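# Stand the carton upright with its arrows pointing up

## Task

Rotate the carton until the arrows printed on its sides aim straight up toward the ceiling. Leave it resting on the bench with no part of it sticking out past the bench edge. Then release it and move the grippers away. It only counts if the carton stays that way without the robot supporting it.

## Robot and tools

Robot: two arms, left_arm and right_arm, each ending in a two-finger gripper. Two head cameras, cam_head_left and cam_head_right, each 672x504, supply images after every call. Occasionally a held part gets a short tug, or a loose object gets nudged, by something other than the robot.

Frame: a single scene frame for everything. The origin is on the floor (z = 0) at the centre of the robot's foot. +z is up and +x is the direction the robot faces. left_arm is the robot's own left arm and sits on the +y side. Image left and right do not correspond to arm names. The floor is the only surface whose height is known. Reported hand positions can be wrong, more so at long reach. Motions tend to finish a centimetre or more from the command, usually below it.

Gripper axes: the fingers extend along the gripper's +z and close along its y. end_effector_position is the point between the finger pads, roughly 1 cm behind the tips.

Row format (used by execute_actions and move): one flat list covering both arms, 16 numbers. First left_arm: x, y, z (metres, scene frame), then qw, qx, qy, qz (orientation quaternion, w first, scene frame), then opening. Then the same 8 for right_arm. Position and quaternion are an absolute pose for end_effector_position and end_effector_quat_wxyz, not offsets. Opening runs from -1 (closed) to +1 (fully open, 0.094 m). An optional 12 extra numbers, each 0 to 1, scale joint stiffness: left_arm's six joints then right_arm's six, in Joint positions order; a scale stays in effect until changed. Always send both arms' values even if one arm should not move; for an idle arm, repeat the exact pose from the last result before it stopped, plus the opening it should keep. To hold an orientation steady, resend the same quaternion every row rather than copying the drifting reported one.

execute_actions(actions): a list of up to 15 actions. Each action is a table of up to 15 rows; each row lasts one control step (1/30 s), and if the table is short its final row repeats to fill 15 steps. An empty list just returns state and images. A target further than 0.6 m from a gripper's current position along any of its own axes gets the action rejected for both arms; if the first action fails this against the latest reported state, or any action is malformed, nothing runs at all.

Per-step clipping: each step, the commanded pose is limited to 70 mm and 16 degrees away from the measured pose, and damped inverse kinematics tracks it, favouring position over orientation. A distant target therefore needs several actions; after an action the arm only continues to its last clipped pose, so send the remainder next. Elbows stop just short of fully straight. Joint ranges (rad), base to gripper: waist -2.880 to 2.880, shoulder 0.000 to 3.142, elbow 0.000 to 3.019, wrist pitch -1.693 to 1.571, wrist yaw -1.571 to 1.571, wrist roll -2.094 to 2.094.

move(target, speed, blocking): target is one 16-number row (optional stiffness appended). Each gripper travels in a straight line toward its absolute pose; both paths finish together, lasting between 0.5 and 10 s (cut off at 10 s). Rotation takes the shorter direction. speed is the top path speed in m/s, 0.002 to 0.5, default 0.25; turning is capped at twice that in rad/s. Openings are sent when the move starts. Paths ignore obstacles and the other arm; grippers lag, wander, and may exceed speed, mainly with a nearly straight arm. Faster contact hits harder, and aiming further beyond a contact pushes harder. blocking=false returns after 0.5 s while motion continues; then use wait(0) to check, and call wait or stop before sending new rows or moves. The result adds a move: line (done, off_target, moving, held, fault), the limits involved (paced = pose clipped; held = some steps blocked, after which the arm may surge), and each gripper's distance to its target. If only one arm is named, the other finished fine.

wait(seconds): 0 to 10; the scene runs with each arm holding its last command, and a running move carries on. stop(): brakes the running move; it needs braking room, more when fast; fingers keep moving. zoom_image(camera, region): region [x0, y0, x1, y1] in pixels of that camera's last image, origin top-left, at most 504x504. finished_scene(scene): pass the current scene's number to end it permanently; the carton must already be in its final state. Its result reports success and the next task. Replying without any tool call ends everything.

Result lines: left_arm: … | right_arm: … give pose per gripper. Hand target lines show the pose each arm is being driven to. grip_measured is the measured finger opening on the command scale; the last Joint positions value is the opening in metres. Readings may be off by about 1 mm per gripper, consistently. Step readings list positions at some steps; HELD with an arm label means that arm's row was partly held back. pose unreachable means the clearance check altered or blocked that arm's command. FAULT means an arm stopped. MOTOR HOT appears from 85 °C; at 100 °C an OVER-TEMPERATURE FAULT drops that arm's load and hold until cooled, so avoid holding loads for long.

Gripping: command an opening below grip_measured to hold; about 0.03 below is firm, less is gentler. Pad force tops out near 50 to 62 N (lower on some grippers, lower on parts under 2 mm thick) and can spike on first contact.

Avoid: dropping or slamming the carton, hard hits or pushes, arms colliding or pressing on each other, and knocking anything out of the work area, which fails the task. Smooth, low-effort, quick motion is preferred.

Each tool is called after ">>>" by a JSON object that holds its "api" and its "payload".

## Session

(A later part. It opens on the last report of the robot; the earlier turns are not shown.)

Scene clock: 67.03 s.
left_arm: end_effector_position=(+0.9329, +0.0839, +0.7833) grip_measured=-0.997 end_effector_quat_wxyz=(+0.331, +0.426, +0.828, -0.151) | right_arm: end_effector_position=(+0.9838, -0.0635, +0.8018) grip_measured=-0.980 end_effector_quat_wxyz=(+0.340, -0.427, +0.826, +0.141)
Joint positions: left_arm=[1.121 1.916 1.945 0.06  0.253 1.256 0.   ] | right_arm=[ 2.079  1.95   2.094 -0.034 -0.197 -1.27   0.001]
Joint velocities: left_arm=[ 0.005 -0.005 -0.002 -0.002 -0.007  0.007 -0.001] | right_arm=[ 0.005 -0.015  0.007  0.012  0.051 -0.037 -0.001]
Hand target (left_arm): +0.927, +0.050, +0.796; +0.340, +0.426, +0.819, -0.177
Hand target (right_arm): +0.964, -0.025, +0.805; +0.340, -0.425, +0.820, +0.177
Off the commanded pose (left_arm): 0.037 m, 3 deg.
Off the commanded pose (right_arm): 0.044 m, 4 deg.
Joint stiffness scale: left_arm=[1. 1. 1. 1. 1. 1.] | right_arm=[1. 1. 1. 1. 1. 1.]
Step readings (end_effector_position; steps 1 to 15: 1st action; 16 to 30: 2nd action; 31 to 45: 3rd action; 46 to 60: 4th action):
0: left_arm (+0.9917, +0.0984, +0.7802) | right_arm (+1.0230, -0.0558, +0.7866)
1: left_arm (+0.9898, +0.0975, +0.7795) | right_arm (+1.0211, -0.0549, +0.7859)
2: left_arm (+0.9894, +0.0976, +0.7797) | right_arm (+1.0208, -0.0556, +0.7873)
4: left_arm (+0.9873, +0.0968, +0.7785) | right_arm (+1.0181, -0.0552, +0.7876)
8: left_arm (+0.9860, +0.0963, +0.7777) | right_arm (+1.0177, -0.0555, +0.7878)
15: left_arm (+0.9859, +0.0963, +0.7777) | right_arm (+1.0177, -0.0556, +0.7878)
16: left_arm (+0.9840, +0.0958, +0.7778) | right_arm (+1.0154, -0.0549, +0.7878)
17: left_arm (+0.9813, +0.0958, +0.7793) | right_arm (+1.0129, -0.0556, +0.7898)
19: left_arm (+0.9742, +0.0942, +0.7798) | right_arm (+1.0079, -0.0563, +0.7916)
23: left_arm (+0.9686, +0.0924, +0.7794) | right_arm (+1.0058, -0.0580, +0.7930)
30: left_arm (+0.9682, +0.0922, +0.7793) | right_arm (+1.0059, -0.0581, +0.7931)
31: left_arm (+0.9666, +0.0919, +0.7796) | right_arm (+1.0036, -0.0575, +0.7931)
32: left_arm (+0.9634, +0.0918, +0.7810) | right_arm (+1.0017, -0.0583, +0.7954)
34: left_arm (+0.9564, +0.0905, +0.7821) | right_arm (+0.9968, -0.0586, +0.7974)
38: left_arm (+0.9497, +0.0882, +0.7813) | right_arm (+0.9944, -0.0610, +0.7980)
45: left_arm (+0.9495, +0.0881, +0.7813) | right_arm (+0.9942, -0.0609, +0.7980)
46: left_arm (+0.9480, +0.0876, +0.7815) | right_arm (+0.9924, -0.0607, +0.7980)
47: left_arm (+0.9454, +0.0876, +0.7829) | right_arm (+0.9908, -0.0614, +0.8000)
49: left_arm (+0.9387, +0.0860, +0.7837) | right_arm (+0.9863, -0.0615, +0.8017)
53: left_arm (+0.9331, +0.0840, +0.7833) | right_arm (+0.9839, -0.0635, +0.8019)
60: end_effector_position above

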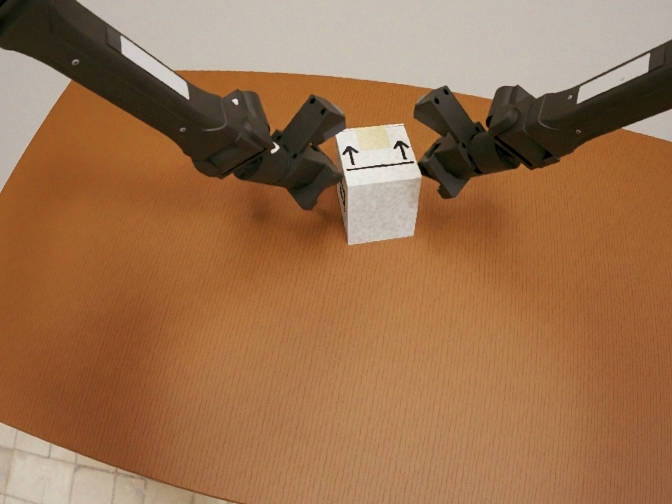

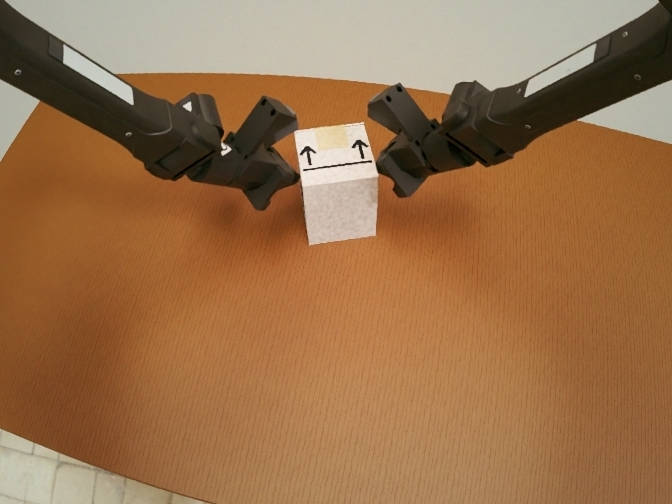

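>>> {"api": "execute_actions", "payload": {"actions": [[[0.92,0.055,0.796,0.34,0.426,0.82,-0.177,-1,0.94,-0.025,0.80,-0.34,0.426,-0.82,-0.177,-1]],[[0.90,0.055,0.796,0.34,0.426,0.82,-0.177,-1,0.915,-0.022,0.80,-0.34,0.426,-0.82,-0.177,-1]],[[0.875,0.055,0.796,0.34,0.426,0.82,-0.177,-1,0.89,-0.022,0.80,-0.34,0.426,-0.82,-0.177,-1]],[[0.85,0.055,0.796,0.34,0.426,0.82,-0.177,-1,0.865,-0.022,0.80,-0.34,0.426,-0.82,-0.177,-1]],[[0.825,0.055,0.796,0.34,0.426,0.82,-0.177,-1,0.84,-0.022,0.80,-0.34,0.426,-0.82,-0.177,-1]]]}}

Scene clock: 73.40 s.
left_arm: end_effector_position=(+0.8369, +0.0782, +0.7914) grip_measured=-0.997 end_effector_quat_wxyz=(+0.337, +0.426, +0.825, -0.155) | right_arm: end_effector_position=(+0.8922, -0.0655, +0.8105) grip_measured=-0.980 end_effector_quat_wxyz=(+0.362, -0.423, +0.821, +0.128)
Joint positions: left_arm=[1.149 1.854 1.615 0.332 0.297 1.256 0.   ] | right_arm=[ 2.045  1.852  1.699  0.316 -0.245 -1.267  0.001]
Joint velocities: left_arm=[-0.005  0.005 -0.002  0.002 -0.051 -0.081  0.001] | right_arm=[-0.005  0.005 -0.007  0.007 -0.051 -0.081 -0.   ]
Hand target (left_arm): +0.825, +0.055, +0.796; +0.340, +0.426, +0.819, -0.177
Hand target (right_arm): +0.841, -0.022, +0.800; +0.340, -0.425, +0.820, +0.177
Off the commanded pose (left_arm): 0.026 m, 3 deg.
Off the commanded pose (right_arm): 0.069 m, 6 deg.
Joint stiffness scale: left_arm=[1. 1. 1. 1. 1. 1.] | right_arm=[1. 1. 1. 1. 1. 1.]
Step readings (end_effector_position; steps 1 to 15: 1st action; 16 to 30: 2nd action; 31 to 45: 3rd action; 46 to 60: 4th action; 61 to 75: 5th action):
0: left_arm (+0.9329, +0.0839, +0.7833) | right_arm (+0.9838, -0.0635, +0.8018)
1: left_arm (+0.9325, +0.0837, +0.7837) | right_arm (+0.9820, -0.0633, +0.8018)
2: left_arm (+0.9311, +0.0834, +0.7844) | right_arm (+0.9805, -0.0637, +0.8036)
4: left_arm (+0.9270, +0.0825, +0.7844) | right_arm (+0.9751, -0.0646, +0.8039)
8: left_arm (+0.9244, +0.0815, +0.7843) | right_arm (+0.9720, -0.0657, +0.8038)
15: left_arm (+0.9245, +0.0815, +0.7844) | right_arm (+0.9719, -0.0656, +0.8038)
16: left_arm (+0.9230, +0.0812, +0.7849) | right_arm (+0.9702, -0.0654, +0.8041)
17: left_arm (+0.9204, +0.0811, +0.7867) | right_arm (+0.9678, -0.0658, +0.8060)
19: left_arm (+0.9126, +0.0808, +0.7873) | right_arm (+0.9593, -0.0658, +0.8063)
23: left_arm (+0.9074, +0.0802, +0.7872) | right_arm (+0.9538, -0.0663, +0.8063)
30: left_arm (+0.9075, +0.0803, +0.7873) | right_arm (+0.9537, -0.0666, +0.8062)
31: left_arm (+0.9061, +0.0801, +0.7880) | right_arm (+0.9518, -0.0661, +0.8065)
32: left_arm (+0.9031, +0.0801, +0.7900) | right_arm (+0.9493, -0.0664, +0.8083)
34: left_arm (+0.8940, +0.0798, +0.7910) | right_arm (+0.9403, -0.0663, +0.8085)
38: left_arm (+0.8854, +0.0798, +0.7897) | right_arm (+0.9334, -0.0660, +0.8082)
45: left_arm (+0.8853, +0.0798, +0.7897) | right_arm (+0.9334, -0.0660, +0.8083)
46: left_arm (+0.8837, +0.0797, +0.7900) | right_arm (+0.9318, -0.0660, +0.8085)
47: left_arm (+0.8813, +0.0797, +0.7920) | right_arm (+0.9294, -0.0663, +0.8099)
49: left_arm (+0.8723, +0.0791, +0.7927) | right_arm (+0.9211, -0.0662, +0.8102)
53: left_arm (+0.8619, +0.0792, +0.7910) | right_arm (+0.9136, -0.0660, +0.8098)
60: left_arm (+0.8614, +0.0793, +0.7908) | right_arm (+0.9134, -0.0660, +0.8099)
61: left_arm (+0.8600, +0.0790, +0.7914) | right_arm (+0.9122, -0.0657, +0.8103)
62: left_arm (+0.8578, +0.0789, +0.7930) | right_arm (+0.9097, -0.0658, +0.8114)
64: left_arm (+0.8492, +0.0780, +0.7934) | right_arm (+0.9019, -0.0661, +0.8114)
68: left_arm (+0.8377, +0.0779, +0.7917) | right_arm (+0.8930, -0.0657, +0.8105)
75: end_effector_position above

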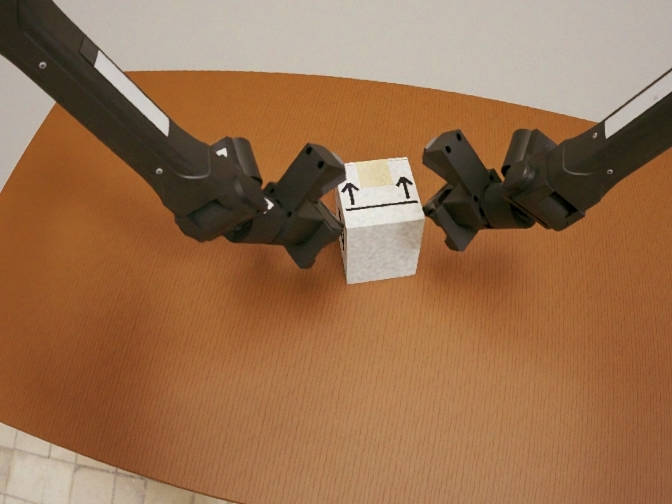

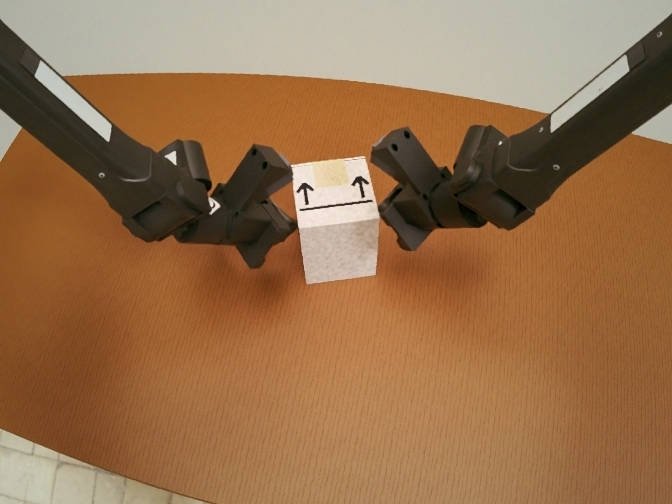

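>>> {"api": "execute_actions", "payload": {"actions": [[[0.84,0.06,0.796,0.34,0.426,0.82,-0.177,-1,0.835,-0.03,0.80,-0.34,0.426,-0.82,-0.177,-1]],[[0.855,0.065,0.796,0.34,0.426,0.82,-0.177,-1,0.835,-0.035,0.80,-0.34,0.426,-0.82,-0.177,-1]],[[0.85,0.09,0.796,0.34,0.426,0.82,-0.177,-1,0.86,-0.065,0.80,-0.34,0.426,-0.82,-0.177,-1]],[[0.85,0.13,0.796,0.34,0.426,0.82,-0.177,-1,0.87,-0.105,0.80,-0.34,0.426,-0.82,-0.177,-1]]]}}

>>> {"api": "move", "payload": {"target": [0.875,0.13,0.79,0.271,0.653,0.653,-0.271,-1,0.905,-0.11,0.79,-0.271,0.653,-0.653,-0.271,-1]}}

Scene clock: 80.23 s.
left_arm: end_effector_position=(+0.8381, +0.1188, +0.7868) grip_measured=-0.997 end_effector_quat_wxyz=(+0.336, +0.428, +0.819, -0.181) | right_arm: end_effector_position=(+0.8636, -0.1042, +0.7975) grip_measured=-0.980 end_effector_quat_wxyz=(+0.339, -0.432, +0.817, +0.173)
Joint positions: left_arm=[1.218 1.824 1.636 0.241 0.403 1.254 0.   ] | right_arm=[ 1.964  1.819  1.675  0.209 -0.358 -1.266  0.001]
Joint velocities: left_arm=[ 0.005 -0.005 -0.002 -0.017  0.037 -0.081 -0.001] | right_arm=[ 0.005 -0.005 -0.007 -0.037 -0.007  0.022  0.001]
Hand target (left_arm): +0.850, +0.130, +0.796; +0.340, +0.425, +0.820, -0.177
Hand target (right_arm): +0.870, -0.105, +0.801; +0.340, -0.426, +0.819, +0.177
Off the commanded pose (left_arm): 0.019 m, 1 deg.
Off the commanded pose (right_arm): 0.007 m, 1 deg.
Joint stiffness scale: left_arm=[1. 1. 1. 1. 1. 1.] | right_arm=[1. 1. 1. 1. 1. 1.]
Step readings (end_effector_position; steps 1 to 15: 1st action; 16 to 30: 2nd action; 31 to 45: 3rd action; 46 to 60: 4th action):
0: left_arm (+0.8369, +0.0782, +0.7914) | right_arm (+0.8922, -0.0655, +0.8105)
1: left_arm (+0.8374, +0.0783, +0.7912) | right_arm (+0.8917, -0.0659, +0.8105)
2: left_arm (+0.8379, +0.0785, +0.7908) | right_arm (+0.8907, -0.0660, +0.8107)
4: left_arm (+0.8383, +0.0786, +0.7902) | right_arm (+0.8871, -0.0668, +0.8101)
8: left_arm (+0.8386, +0.0786, +0.7900) | right_arm (+0.8825, -0.0676, +0.8085)
15: left_arm (+0.8385, +0.0786, +0.7900) | right_arm (+0.8824, -0.0676, +0.8084)
16: left_arm (+0.8394, +0.0787, +0.7898) | right_arm (+0.8823, -0.0679, +0.8083)
17: left_arm (+0.8408, +0.0794, +0.7892) | right_arm (+0.8820, -0.0680, +0.8083)
19: left_arm (+0.8449, +0.0807, +0.7887) | right_arm (+0.8795, -0.0672, +0.8081)
23: left_arm (+0.8552, +0.0847, +0.7892) | right_arm (+0.8721, -0.0642, +0.8076)
30: left_arm (+0.8586, +0.0857, +0.7897) | right_arm (+0.8650, -0.0616, +0.8068)
31: left_arm (+0.8578, +0.0855, +0.7899) | right_arm (+0.8648, -0.0616, +0.8065)
32: left_arm (+0.8573, +0.0865, +0.7912) | right_arm (+0.8644, -0.0622, +0.8057)
34: left_arm (+0.8536, +0.0868, +0.7925) | right_arm (+0.8640, -0.0640, +0.8039)
38: left_arm (+0.8492, +0.0854, +0.7923) | right_arm (+0.8633, -0.0644, +0.8031)
45: left_arm (+0.8492, +0.0854, +0.7923) | right_arm (+0.8633, -0.0644, +0.8031)
46: left_arm (+0.8489, +0.0866, +0.7930) | right_arm (+0.8632, -0.0656, +0.8036)
47: left_arm (+0.8472, +0.0882, +0.7944) | right_arm (+0.8615, -0.0675, +0.8040)
49: left_arm (+0.8425, +0.0973, +0.7936) | right_arm (+0.8597, -0.0777, +0.8015)
53: left_arm (+0.8385, +0.1153, +0.7879) | right_arm (+0.8611, -0.0991, +0.7967)
60: end_effector_position above

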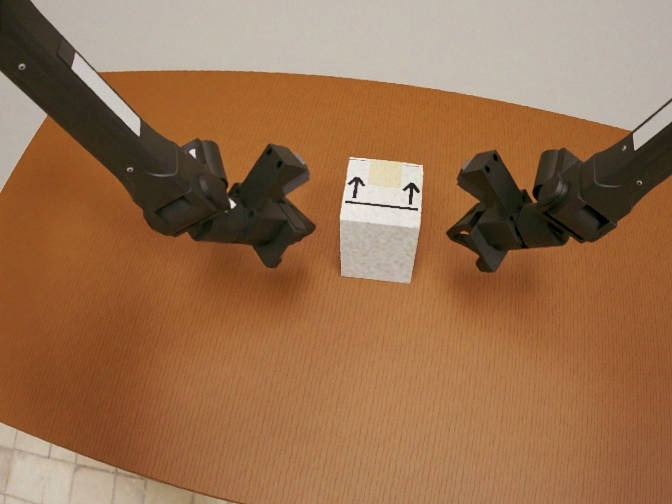

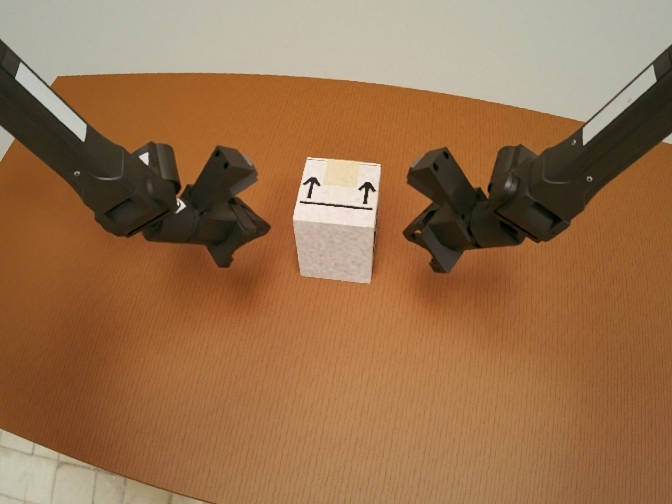

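Scene clock: 82.27 s.
left_arm: end_effector_position=(+0.8836, +0.1366, +0.8021) grip_measured=-0.997 end_effector_quat_wxyz=(+0.278, +0.652, +0.653, -0.267) | right_arm: end_effector_position=(+0.9078, -0.1147, +0.7985) grip_measured=-0.980 end_effector_quat_wxyz=(-0.274, +0.646, -0.660, -0.270)
Joint positions: left_arm=[ 1.218  1.863  2.088 -0.612  0.414  1.874  0.   ] | right_arm=[ 1.964  1.932  2.23  -0.68  -0.375 -1.837  0.001]
Joint velocities: left_arm=[-0.024 -0.024  0.012 -0.012  0.066 -0.022  0.   ] | right_arm=[-0.005 -0.005  0.002 -0.012  0.007 -0.037  0.   ]
Hand target (left_arm): +0.875, +0.130, +0.791; +0.273, +0.655, +0.651, -0.272
Hand target (right_arm): +0.904, -0.111, +0.792; -0.272, +0.650, -0.655, -0.271
Off the commanded pose (left_arm): 0.016 m, 1 deg.
Off the commanded pose (right_arm): 0.010 m, 1 deg.
Joint stiffness scale: left_arm=[1. 1. 1. 1. 1. 1.] | right_arm=[1. 1. 1. 1. 1. 1.]
move: off_target (left_arm)

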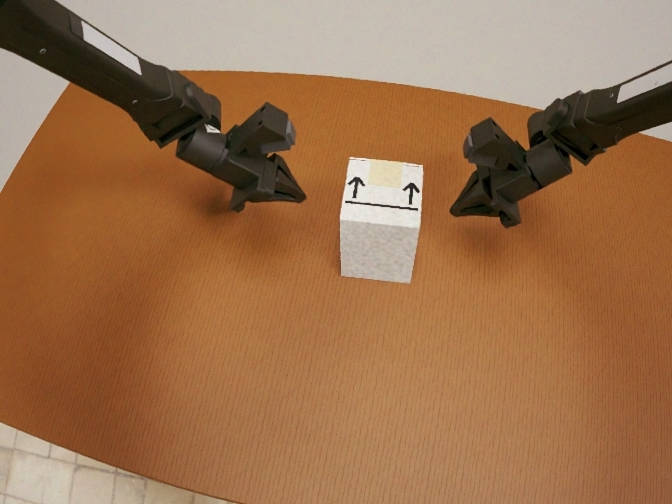

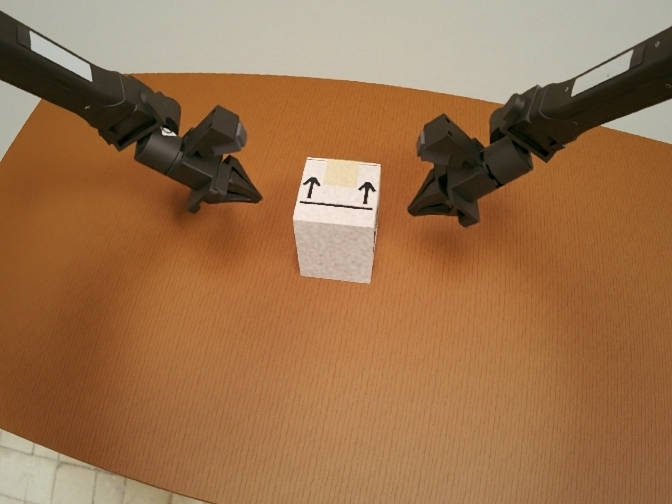

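>>> {"api": "move", "payload": {"target": [0.90,0.105,0.772,0.271,0.653,0.653,-0.271,-1,0.937,-0.085,0.775,-0.271,0.653,-0.653,-0.271,-1], "speed": 0.1}}

>>> {"api": "move", "payload": {"target": [0.895,0.045,0.775,0.271,0.653,0.653,-0.271,-1,0.937,-0.03,0.782,-0.271,0.653,-0.653,-0.271,-1], "speed": 0.04}}

Scene clock: 86.93 s.
left_arm: end_effector_position=(+0.9039, +0.1217, +0.7749) grip_measured=-0.997 end_effector_quat_wxyz=(+0.271, +0.656, +0.654, -0.262) | right_arm: end_effector_position=(+0.9331, -0.0878, +0.7754) grip_measured=-0.980 end_effector_quat_wxyz=(-0.269, +0.651, -0.655, -0.272)
Joint positions: left_arm=[ 1.199  1.993  2.314 -0.704  0.379  1.868  0.   ] | right_arm=[ 1.997  2.128  2.591 -0.854 -0.338 -1.837  0.001]
Joint velocities: left_arm=[ 0.005 -0.005  0.002 -0.017 -0.037  0.022 -0.   ] | right_arm=[-0.005 -0.005 -0.012 -0.002  0.11   0.022  0.001]
Hand target (left_arm): +0.900, +0.105, +0.772; +0.271, +0.653, +0.653, -0.271
Hand target (right_arm): +0.937, -0.086, +0.776; -0.271, +0.653, -0.654, -0.271
Off the commanded pose (left_arm): 0.017 m, 1 deg.
Off the commanded pose (right_arm): 0.005 m, 0 deg.
Joint stiffness scale: left_arm=[1. 1. 1. 1. 1. 1.] | right_arm=[1. 1. 1. 1. 1. 1.]
move: off_target (left_arm)

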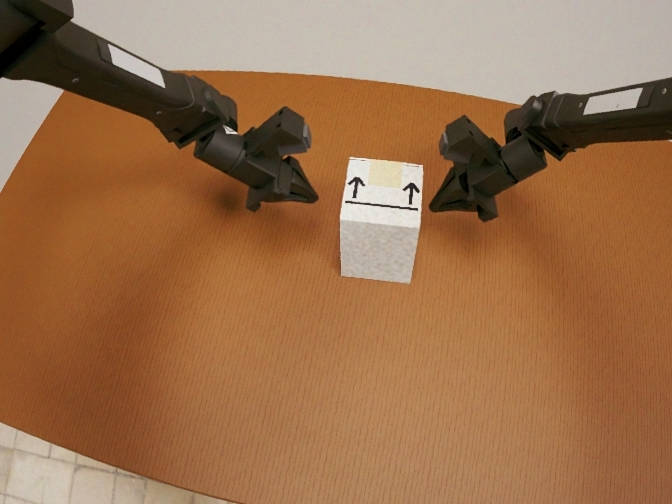

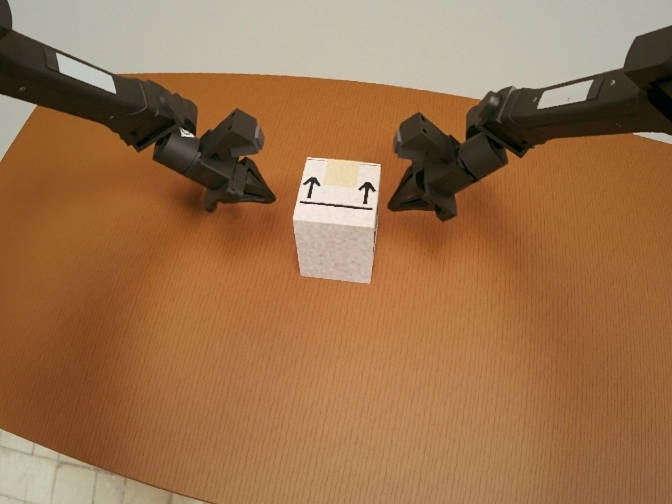

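Scene clock: 89.10 s.
left_arm: end_effector_position=(+0.9156, +0.0837, +0.7835) grip_measured=-0.997 end_effector_quat_wxyz=(+0.271, +0.657, +0.658, -0.248) | right_arm: end_effector_position=(+0.9390, -0.0704, +0.7798) grip_measured=-0.980 end_effector_quat_wxyz=(-0.256, +0.659, -0.658, -0.259)
Joint positions: left_arm=[ 1.136  2.001  2.307 -0.654  0.305  1.84   0.   ] | right_arm=[ 2.034  2.13   2.591 -0.838 -0.264 -1.827  0.001]
Joint velocities: left_arm=[ 0.015  0.005  0.022 -0.017 -0.007 -0.007 -0.001] | right_arm=[-0.024 -0.015 -0.002  0.007 -0.081 -0.081  0.   ]
Hand target (left_arm): +0.894, +0.046, +0.776; +0.271, +0.654, +0.652, -0.271
Hand target (right_arm): +0.936, -0.031, +0.783; -0.271, +0.652, -0.654, -0.271
Off the commanded pose (left_arm): 0.045 m, 3 deg.
Off the commanded pose (right_arm): 0.041 m, 2 deg.
Joint stiffness scale: left_arm=[1. 1. 1. 1. 1. 1.] | right_arm=[1. 1. 1. 1. 1. 1.]
move: off_target (left_arm, right_arm)

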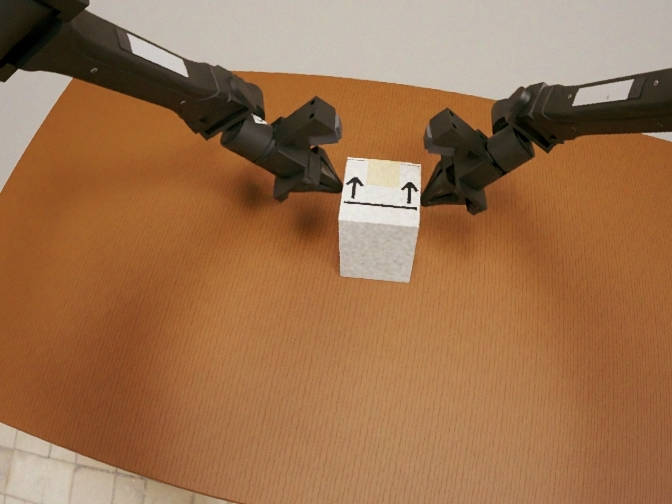

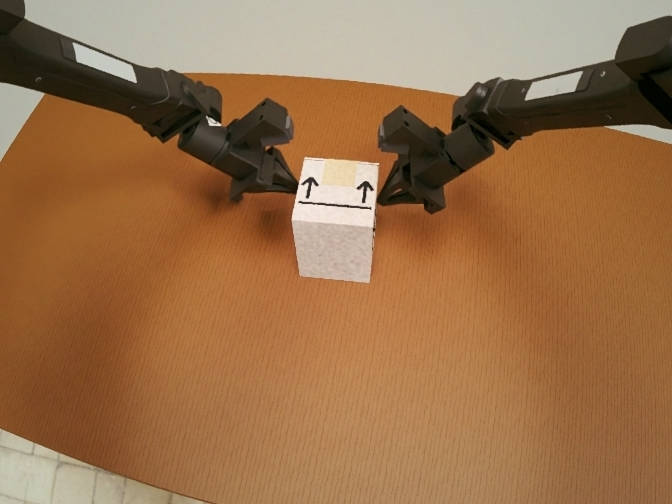

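>>> {"api": "execute_actions", "payload": {"actions": [[[0.895,0.045,0.79,0.271,0.653,0.653,-0.271,-1,0.927,-0.03,0.794,-0.271,0.653,-0.653,-0.271,-1]],[[0.89,0.045,0.805,0.271,0.653,0.653,-0.271,-1,0.915,-0.03,0.807,-0.271,0.653,-0.653,-0.271,-1]],[[0.883,0.045,0.82,0.271,0.653,0.653,-0.271,-1,0.903,-0.03,0.82,-0.271,0.653,-0.653,-0.271,-1]],[[0.875,0.045,0.835,0.271,0.653,0.653,-0.271,-1,0.892,-0.03,0.833,-0.271,0.653,-0.653,-0.271,-1]]]}}

Scene clock: 94.13 s.
left_arm: end_effector_position=(+0.8602, +0.0812, +0.8060) grip_measured=-0.997 end_effector_quat_wxyz=(+0.244, +0.658, +0.663, -0.259) | right_arm: end_effector_position=(+0.8915, -0.0691, +0.8141) grip_measured=-0.980 end_effector_quat_wxyz=(-0.251, +0.660, -0.662, -0.252)
Joint positions: left_arm=[ 1.131  1.856  1.982 -0.514  0.265  1.825  0.   ] | right_arm=[ 2.045  1.884  2.081 -0.566 -0.237 -1.819  0.001]
Joint velocities: left_arm=[-0.015 -0.015 -0.017  0.002  0.037 -0.022 -0.   ] | right_arm=[-0.005  0.005 -0.002 -0.002  0.051 -0.022 -0.   ]
Hand target (left_arm): +0.875, +0.046, +0.835; +0.271, +0.653, +0.653, -0.271
Hand target (right_arm): +0.892, -0.031, +0.833; -0.271, +0.653, -0.653, -0.272
Off the commanded pose (left_arm): 0.049 m, 4 deg.
Off the commanded pose (right_arm): 0.043 m, 3 deg.
Joint stiffness scale: left_arm=[1. 1. 1. 1. 1. 1.] | right_arm=[1. 1. 1. 1. 1. 1.]
Step readings (end_effector_position; steps 1 to 15: 1st action; 16 to 30: 2nd action; 31 to 45: 3rd action; 46 to 60: 4th action):
0: left_arm (+0.9156, +0.0837, +0.7835) | right_arm (+0.9390, -0.0704, +0.7798)
1: left_arm (+0.9128, +0.0826, +0.7824) | right_arm (+0.9370, -0.0694, +0.7791)
2: left_arm (+0.9110, +0.0828, +0.7822) | right_arm (+0.9356, -0.0697, +0.7798)
4: left_arm (+0.9071, +0.0820, +0.7812) | right_arm (+0.9322, -0.0696, +0.7805)
8: left_arm (+0.9059, +0.0818, +0.7808) | right_arm (+0.9316, -0.0698, +0.7804)
15: left_arm (+0.9058, +0.0817, +0.7807) | right_arm (+0.9315, -0.0698, +0.7804)
16: left_arm (+0.9040, +0.0818, +0.7810) | right_arm (+0.9286, -0.0691, +0.7804)
17: left_arm (+0.9005, +0.0824, +0.7827) | right_arm (+0.9248, -0.0696, +0.7831)
19: left_arm (+0.8929, +0.0822, +0.7853) | right_arm (+0.9171, -0.0692, +0.7869)
23: left_arm (+0.8873, +0.0809, +0.7853) | right_arm (+0.9148, -0.0699, +0.7887)
30: left_arm (+0.8872, +0.0809, +0.7854) | right_arm (+0.9148, -0.0700, +0.7886)
31: left_arm (+0.8856, +0.0809, +0.7858) | right_arm (+0.9122, -0.0694, +0.7888)
32: left_arm (+0.8820, +0.0812, +0.7880) | right_arm (+0.9088, -0.0700, +0.7916)
34: left_arm (+0.8754, +0.0814, +0.7921) | right_arm (+0.9025, -0.0698, +0.7967)
38: left_arm (+0.8730, +0.0814, +0.7943) | right_arm (+0.9023, -0.0696, +0.8012)
45: left_arm (+0.8729, +0.0814, +0.7942) | right_arm (+0.9019, -0.0695, +0.8010)
46: left_arm (+0.8713, +0.0811, +0.7948) | right_arm (+0.9000, -0.0690, +0.8016)
47: left_arm (+0.8677, +0.0815, +0.7972) | right_arm (+0.8970, -0.0695, +0.8042)
49: left_arm (+0.8615, +0.0814, +0.8022) | right_arm (+0.8916, -0.0694, +0.8095)
53: left_arm (+0.8601, +0.0812, +0.8060) | right_arm (+0.8914, -0.0691, +0.8141)
60: end_effector_position above

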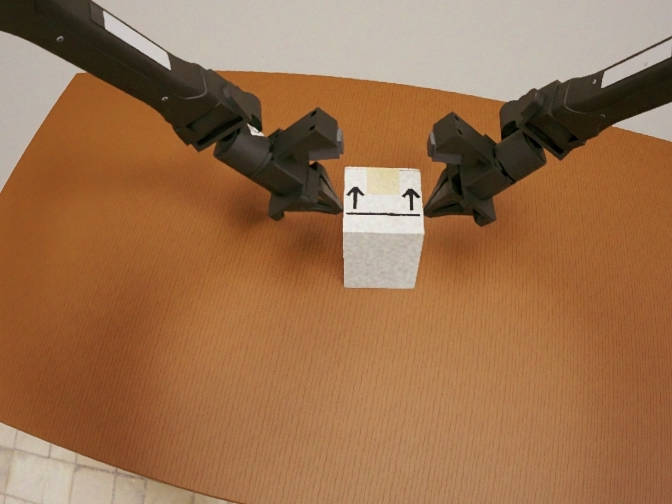

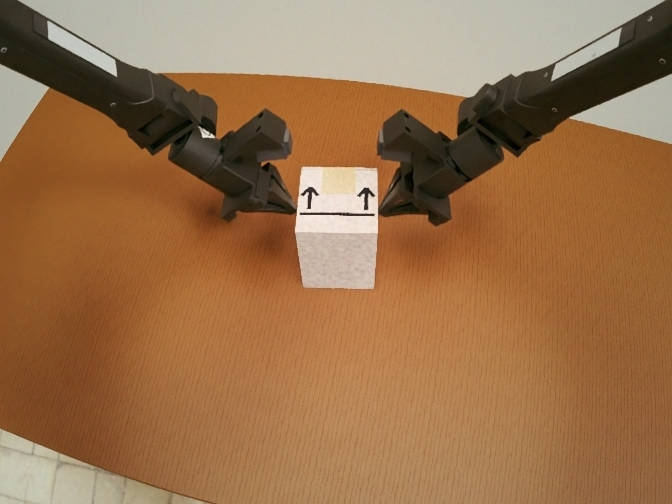

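>>> {"api": "execute_actions", "payload": {"actions": [[[0.855,0.035,0.81,0.271,0.653,0.653,-0.271,-1,0.88,-0.02,0.812,-0.271,0.653,-0.653,-0.271,-1]],[[0.84,0.035,0.80,0.271,0.653,0.653,-0.271,-1,0.865,-0.02,0.802,-0.271,0.653,-0.653,-0.271,-1]],[[0.825,0.035,0.795,0.271,0.653,0.653,-0.271,-1,0.85,-0.02,0.797,-0.271,0.653,-0.653,-0.271,-1]],[[0.81,0.035,0.79,0.271,0.653,0.653,-0.271,-1,0.835,-0.02,0.792,-0.271,0.653,-0.653,-0.271,-1]]]}}

Scene clock: 98.77 s.
left_arm: end_effector_position=(+0.8499, +0.0789, +0.7964) grip_measured=-0.997 end_effector_quat_wxyz=(+0.272, +0.655, +0.667, -0.229) | right_arm: end_effector_position=(+0.8817, -0.0688, +0.8025) grip_measured=-0.980 end_effector_quat_wxyz=(-0.276, +0.655, -0.666, -0.226)
Joint positions: left_arm=[ 1.142  1.851  1.894 -0.351  0.294  1.826  0.   ] | right_arm=[ 2.03   1.877  1.997 -0.417 -0.267 -1.819  0.001]
Joint velocities: left_arm=[-0.005  0.005  0.012 -0.012 -0.007 -0.125 -0.   ] | right_arm=[-0.005 -0.005 -0.002 -0.012 -0.007 -0.066  0.   ]
Hand target (left_arm): +0.810, +0.037, +0.792; +0.271, +0.653, +0.653, -0.271
Hand target (right_arm): +0.835, -0.021, +0.793; -0.271, +0.653, -0.653, -0.271
Off the commanded pose (left_arm): 0.060 m, 5 deg.
Off the commanded pose (right_arm): 0.068 m, 5 deg.
Joint stiffness scale: left_arm=[1. 1. 1. 1. 1. 1.] | right_arm=[1. 1. 1. 1. 1. 1.]
Step readings (end_effector_position; steps 1 to 15: 1st action; 16 to 30: 2nd action; 31 to 45: 3rd action; 46 to 60: 4th action):
0: left_arm (+0.8602, +0.0812, +0.8060) | right_arm (+0.8915, -0.0692, +0.8141)
1: left_arm (+0.8609, +0.0811, +0.8057) | right_arm (+0.8921, -0.0691, +0.8139)
2: left_arm (+0.8624, +0.0811, +0.8051) | right_arm (+0.8927, -0.0689, +0.8132)
4: left_arm (+0.8633, +0.0811, +0.8044) | right_arm (+0.8937, -0.0689, +0.8127)
8: left_arm (+0.8640, +0.0812, +0.8042) | right_arm (+0.8937, -0.0688, +0.8125)
15: left_arm (+0.8641, +0.0812, +0.8041) | right_arm (+0.8937, -0.0688, +0.8125)
16: left_arm (+0.8634, +0.0803, +0.8038) | right_arm (+0.8935, -0.0680, +0.8123)
17: left_arm (+0.8634, +0.0798, +0.8033) | right_arm (+0.8941, -0.0682, +0.8114)
19: left_arm (+0.8640, +0.0802, +0.8023) | right_arm (+0.8950, -0.0682, +0.8105)
23: left_arm (+0.8638, +0.0800, +0.8021) | right_arm (+0.8953, -0.0684, +0.8100)
30: left_arm (+0.8639, +0.0800, +0.8020) | right_arm (+0.8953, -0.0684, +0.8100)
31: left_arm (+0.8625, +0.0797, +0.8015) | right_arm (+0.8934, -0.0678, +0.8092)
32: left_arm (+0.8626, +0.0797, +0.8012) | right_arm (+0.8938, -0.0681, +0.8092)
34: left_arm (+0.8620, +0.0798, +0.8001) | right_arm (+0.8932, -0.0680, +0.8079)
38: left_arm (+0.8616, +0.0796, +0.7996) | right_arm (+0.8927, -0.0680, +0.8071)
45: left_arm (+0.8616, +0.0796, +0.7996) | right_arm (+0.8927, -0.0680, +0.8071)
46: left_arm (+0.8607, +0.0796, +0.7993) | right_arm (+0.8913, -0.0677, +0.8066)
47: left_arm (+0.8599, +0.0796, +0.7992) | right_arm (+0.8911, -0.0679, +0.8066)
49: left_arm (+0.8566, +0.0793, +0.7981) | right_arm (+0.8879, -0.0684, +0.8050)
53: left_arm (+0.8502, +0.0790, +0.7964) | right_arm (+0.8820, -0.0689, +0.8026)
60: end_effector_position above

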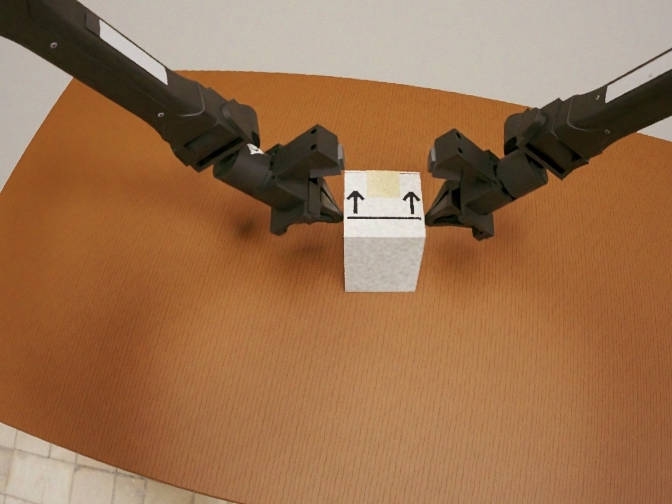

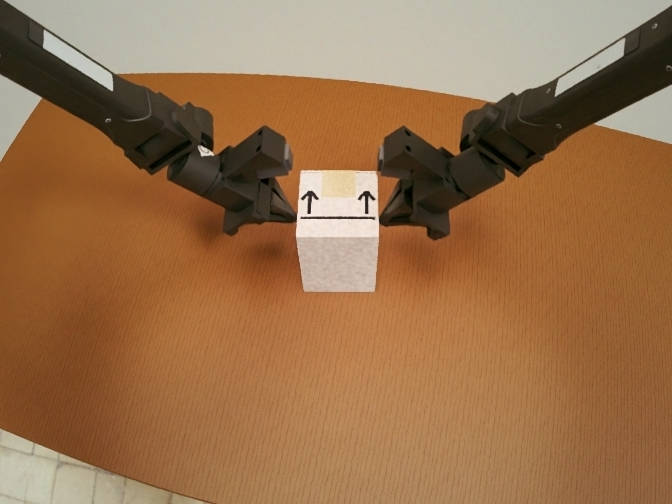

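>>> {"api": "move", "payload": {"target": [0.86,0.13,0.86,0.271,0.653,0.653,-0.271,-1,0.84,-0.15,0.79,-0.34,0.62,-0.62,-0.34,-1], "speed": 0.15}}

>>> {"api": "move", "payload": {"target": [0.94,0.04,0.87,0.271,0.653,0.653,-0.271,-1,0.80,-0.10,0.78,-0.406,0.579,-0.579,-0.406,-1], "speed": 0.15}}

>>> {"api": "move", "payload": {"target": [0.945,0.015,0.805,0.271,0.653,0.653,-0.271,-1,0.81,-0.015,0.78,-0.406,0.579,-0.579,-0.406,-1], "speed": 0.1}}

Scene clock: 112.33 s.
left_arm: end_effector_position=(+0.8541, +0.1116, +0.8570) grip_measured=-0.997 end_effector_quat_wxyz=(+0.273, +0.651, +0.651, -0.279) | right_arm: end_effector_position=(+0.8417, -0.1512, +0.7961) grip_measured=-0.980 end_effector_quat_wxyz=(-0.339, +0.618, -0.624, -0.337)
Joint positions: left_arm=[ 1.163  1.706  1.812 -0.512  0.369  1.852  0.   ] | right_arm=[ 1.839  1.902  2.085 -0.681 -0.683 -1.951  0.001]
Joint velocities: left_arm=[-0.015 -0.015 -0.017 -0.002  0.022  0.037 -0.001] | right_arm=[-0.005 -0.005 -0.007  0.017 -0.007 -0.037  0.001]
Hand target (left_arm): +0.860, +0.129, +0.861; +0.272, +0.653, +0.653, -0.271
Hand target (right_arm): +0.839, -0.150, +0.791; -0.340, +0.621, -0.620, -0.339
Off the commanded pose (left_arm): 0.020 m, 1 deg.
Off the commanded pose (right_arm): 0.006 m, 1 deg.
Joint stiffness scale: left_arm=[1. 1. 1. 1. 1. 1.] | right_arm=[1. 1. 1. 1. 1. 1.]
move: off_target (left_arm)

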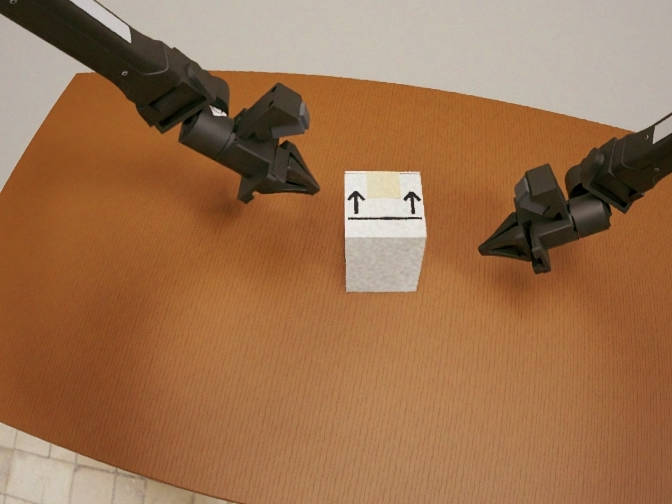

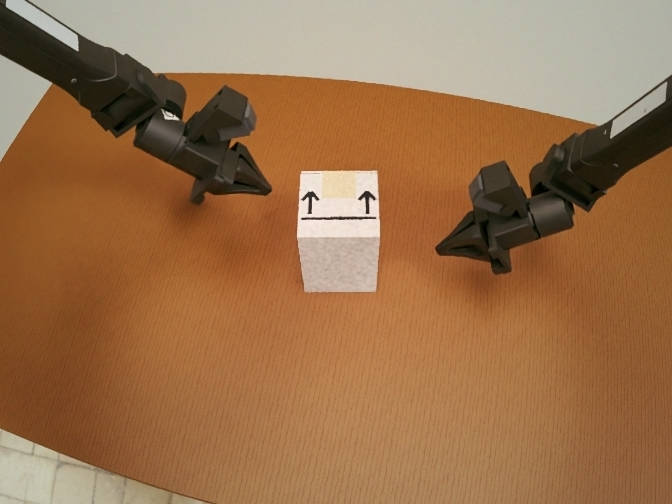

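Scene clock: 113.87 s.
left_arm: end_effector_position=(+0.9455, +0.0553, +0.8728) grip_measured=-0.997 end_effector_quat_wxyz=(+0.273, +0.656, +0.654, -0.262) | right_arm: end_effector_position=(+0.7976, -0.1054, +0.7761) grip_measured=-0.980 end_effector_quat_wxyz=(-0.402, +0.576, -0.586, -0.404)
Joint positions: left_arm=[ 1.028  1.84   2.16  -0.682  0.223  1.804  0.   ] | right_arm=[ 1.839  2.049  2.179 -0.756 -0.878 -2.032  0.001]
Joint velocities: left_arm=[-0.005 -0.005 -0.012  0.002  0.022  0.007 -0.   ] | right_arm=[ 0.005 -0.005 -0.012 -0.007  0.022 -0.022 -0.001]
Hand target (left_arm): +0.940, +0.040, +0.868; +0.271, +0.654, +0.653, -0.270
Hand target (right_arm): +0.800, -0.100, +0.779; -0.406, +0.578, -0.580, -0.405
Off the commanded pose (left_arm): 0.016 m, 1 deg.
Off the commanded pose (right_arm): 0.007 m, 1 deg.
Joint stiffness scale: left_arm=[1. 1. 1. 1. 1. 1.] | right_arm=[1. 1. 1. 1. 1. 1.]
move: off_target (left_arm)

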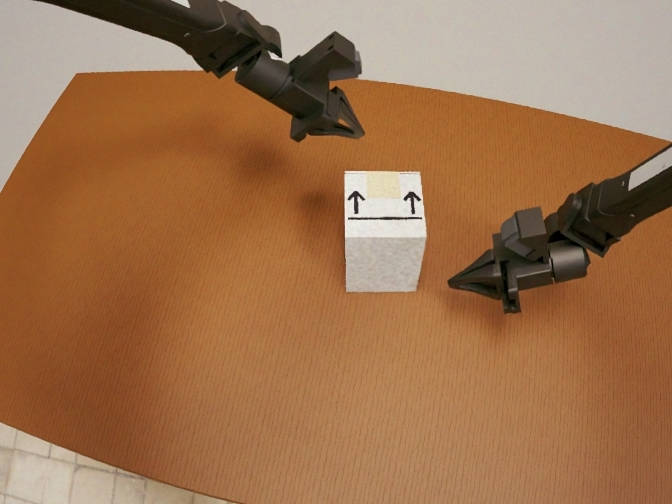

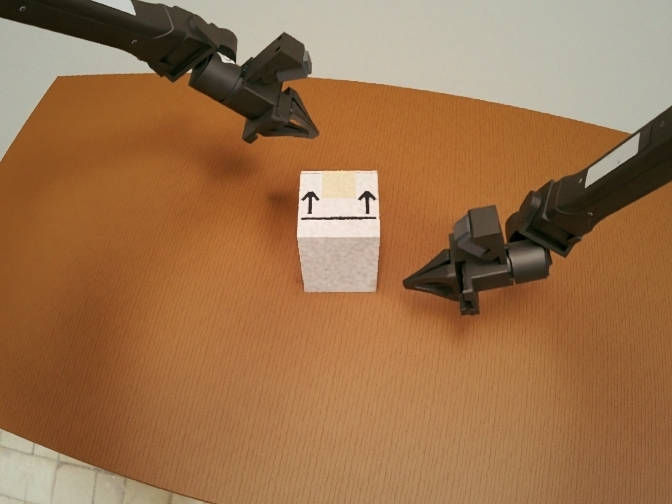

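Scene clock: 115.50 s.
left_arm: end_effector_position=(+0.9510, +0.0178, +0.8121) grip_measured=-0.997 end_effector_quat_wxyz=(+0.274, +0.654, +0.652, -0.267) | right_arm: end_effector_position=(+0.8096, -0.0198, +0.7831) grip_measured=-0.980 end_effector_quat_wxyz=(-0.406, +0.580, -0.577, -0.408)
Joint positions: left_arm=[ 1.028  2.109  2.545 -0.804  0.232  1.804  0.   ] | right_arm=[ 1.956  2.109  2.228 -0.697 -0.791 -1.967  0.001]
Joint velocities: left_arm=[-0.005 -0.015 -0.002 -0.002 -0.037  0.007  0.   ] | right_arm=[ 0.005  0.015 -0.022 -0.002 -0.037 -0.007 -0.001]
Hand target (left_arm): +0.945, +0.016, +0.804; +0.271, +0.653, +0.653, -0.271
Hand target (right_arm): +0.811, -0.015, +0.779; -0.406, +0.578, -0.580, -0.406
Off the commanded pose (left_arm): 0.010 m, 1 deg.
Off the commanded pose (right_arm): 0.006 m, 0 deg.
Joint stiffness scale: left_arm=[1. 1. 1. 1. 1. 1.] | right_arm=[1. 1. 1. 1. 1. 1.]
move: done

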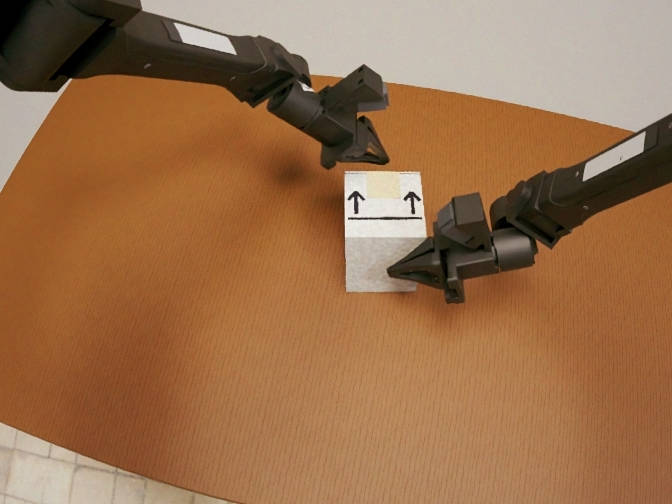

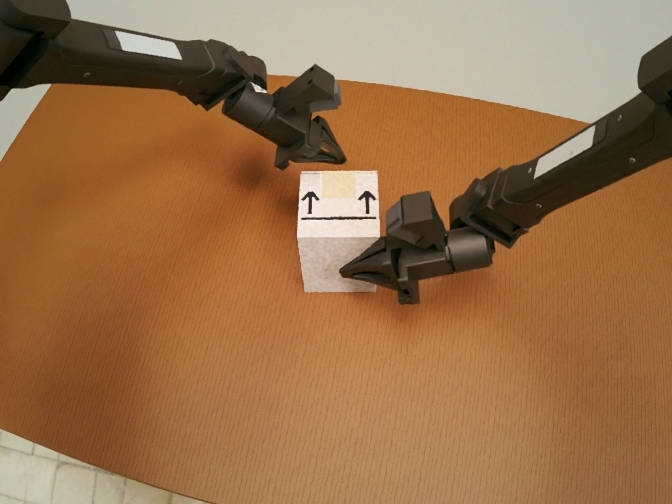

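>>> {"api": "move", "payload": {"target": [0.93,0.015,0.795,0.271,0.653,0.653,-0.271,-1,0.835,-0.012,0.775,-0.471,0.469,-0.671,-0.329,-1], "speed": 0.1}}

>>> {"api": "move", "payload": {"target": [0.87,0.015,0.805,0.271,0.653,0.653,-0.271,-1,0.865,-0.012,0.772,-0.471,0.469,-0.671,-0.329,-1], "speed": 0.03}}

Scene clock: 121.03 s.
left_arm: end_effector_position=(+0.9396, +0.0081, +0.8052) grip_measured=-0.997 end_effector_quat_wxyz=(+0.279, +0.652, +0.651, -0.269) | right_arm: end_effector_position=(+0.8283, -0.0135, +0.7696) grip_measured=-0.980 end_effector_quat_wxyz=(-0.468, +0.476, -0.667, -0.331)
Joint positions: left_arm=[ 1.028  2.109  2.5   -0.758  0.244  1.804  0.   ] | right_arm=[ 1.956  2.086  2.002 -0.03  -0.839 -1.514  0.001]
Joint velocities: left_arm=[ 0.005 -0.005  0.007  0.002 -0.066  0.022 -0.   ] | right_arm=[-0.015 -0.015 -0.007  0.027 -0.066 -0.051  0.001]
Hand target (left_arm): +0.930, +0.015, +0.795; +0.271, +0.653, +0.653, -0.271
Hand target (right_arm): +0.835, -0.012, +0.775; +0.470, -0.472, +0.669, +0.330
Off the commanded pose (left_arm): 0.016 m, 1 deg.
Off the commanded pose (right_arm): 0.009 m, 1 deg.
Joint stiffness scale: left_arm=[1. 1. 1. 1. 1. 1.] | right_arm=[1. 1. 1. 1. 1. 1.]
move: off_target (left_arm)

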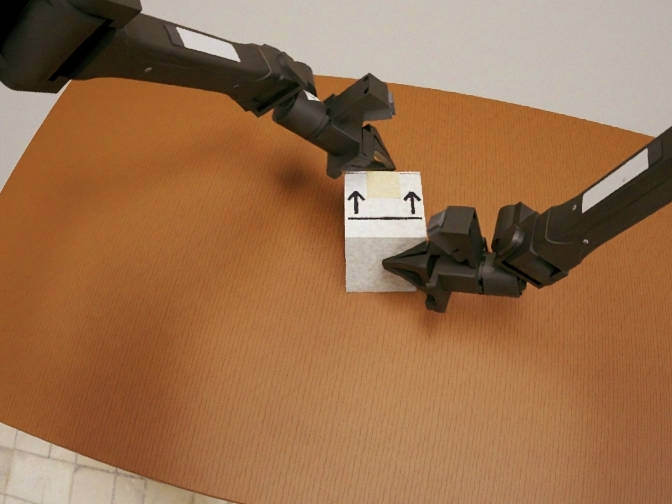

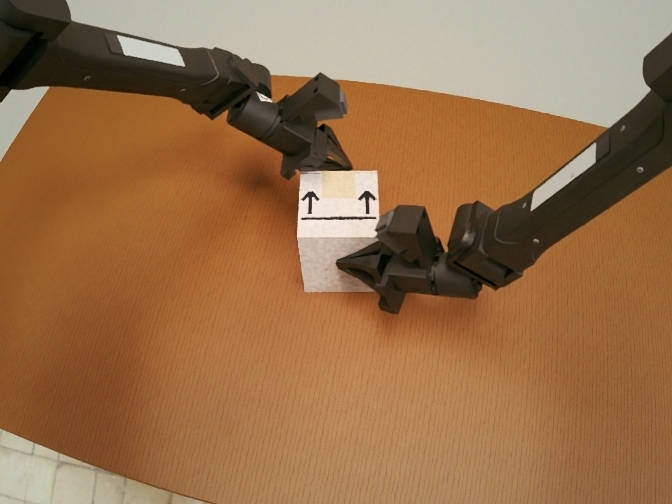

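Scene clock: 123.63 s.
left_arm: end_effector_position=(+0.8723, -0.0061, +0.8168) grip_measured=-0.997 end_effector_quat_wxyz=(+0.281, +0.650, +0.648, -0.281) | right_arm: end_effector_position=(+0.8363, -0.0144, +0.7640) grip_measured=-0.980 end_effector_quat_wxyz=(-0.459, +0.474, -0.671, -0.337)
Joint positions: left_arm=[ 1.028  1.954  2.081 -0.512  0.261  1.804  0.   ] | right_arm=[ 1.956  2.106  2.062 -0.089 -0.833 -1.51   0.001]
Joint velocities: left_arm=[-0.015 -0.015 -0.027 -0.002 -0.037 -0.081 -0.   ] | right_arm=[ 0.005 -0.005  0.007  0.002  0.037 -0.022 -0.   ]
Hand target (left_arm): +0.869, +0.015, +0.807; +0.271, +0.653, +0.653, -0.271
Hand target (right_arm): +0.864, -0.013, +0.774; +0.471, -0.469, +0.671, +0.329
Off the commanded pose (left_arm): 0.024 m, 2 deg.
Off the commanded pose (right_arm): 0.030 m, 2 deg.
Joint stiffness scale: left_arm=[1. 1. 1. 1. 1. 1.] | right_arm=[1. 1. 1. 1. 1. 1.]
move: off_target (left_arm, right_arm)

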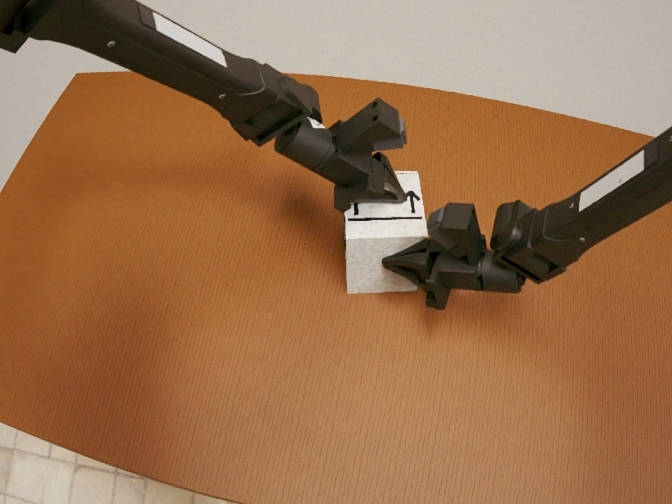

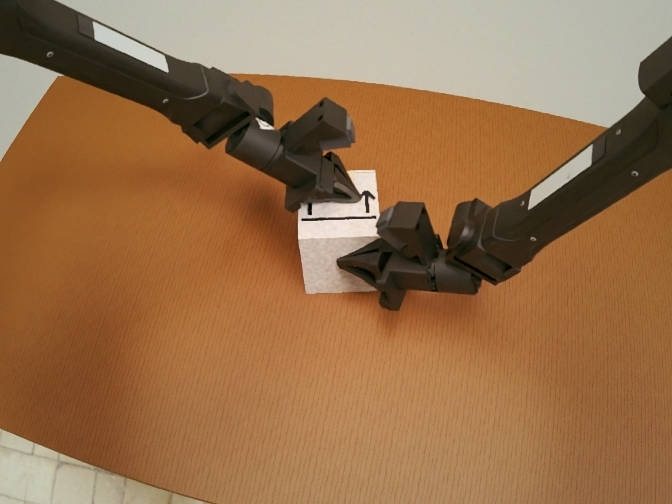

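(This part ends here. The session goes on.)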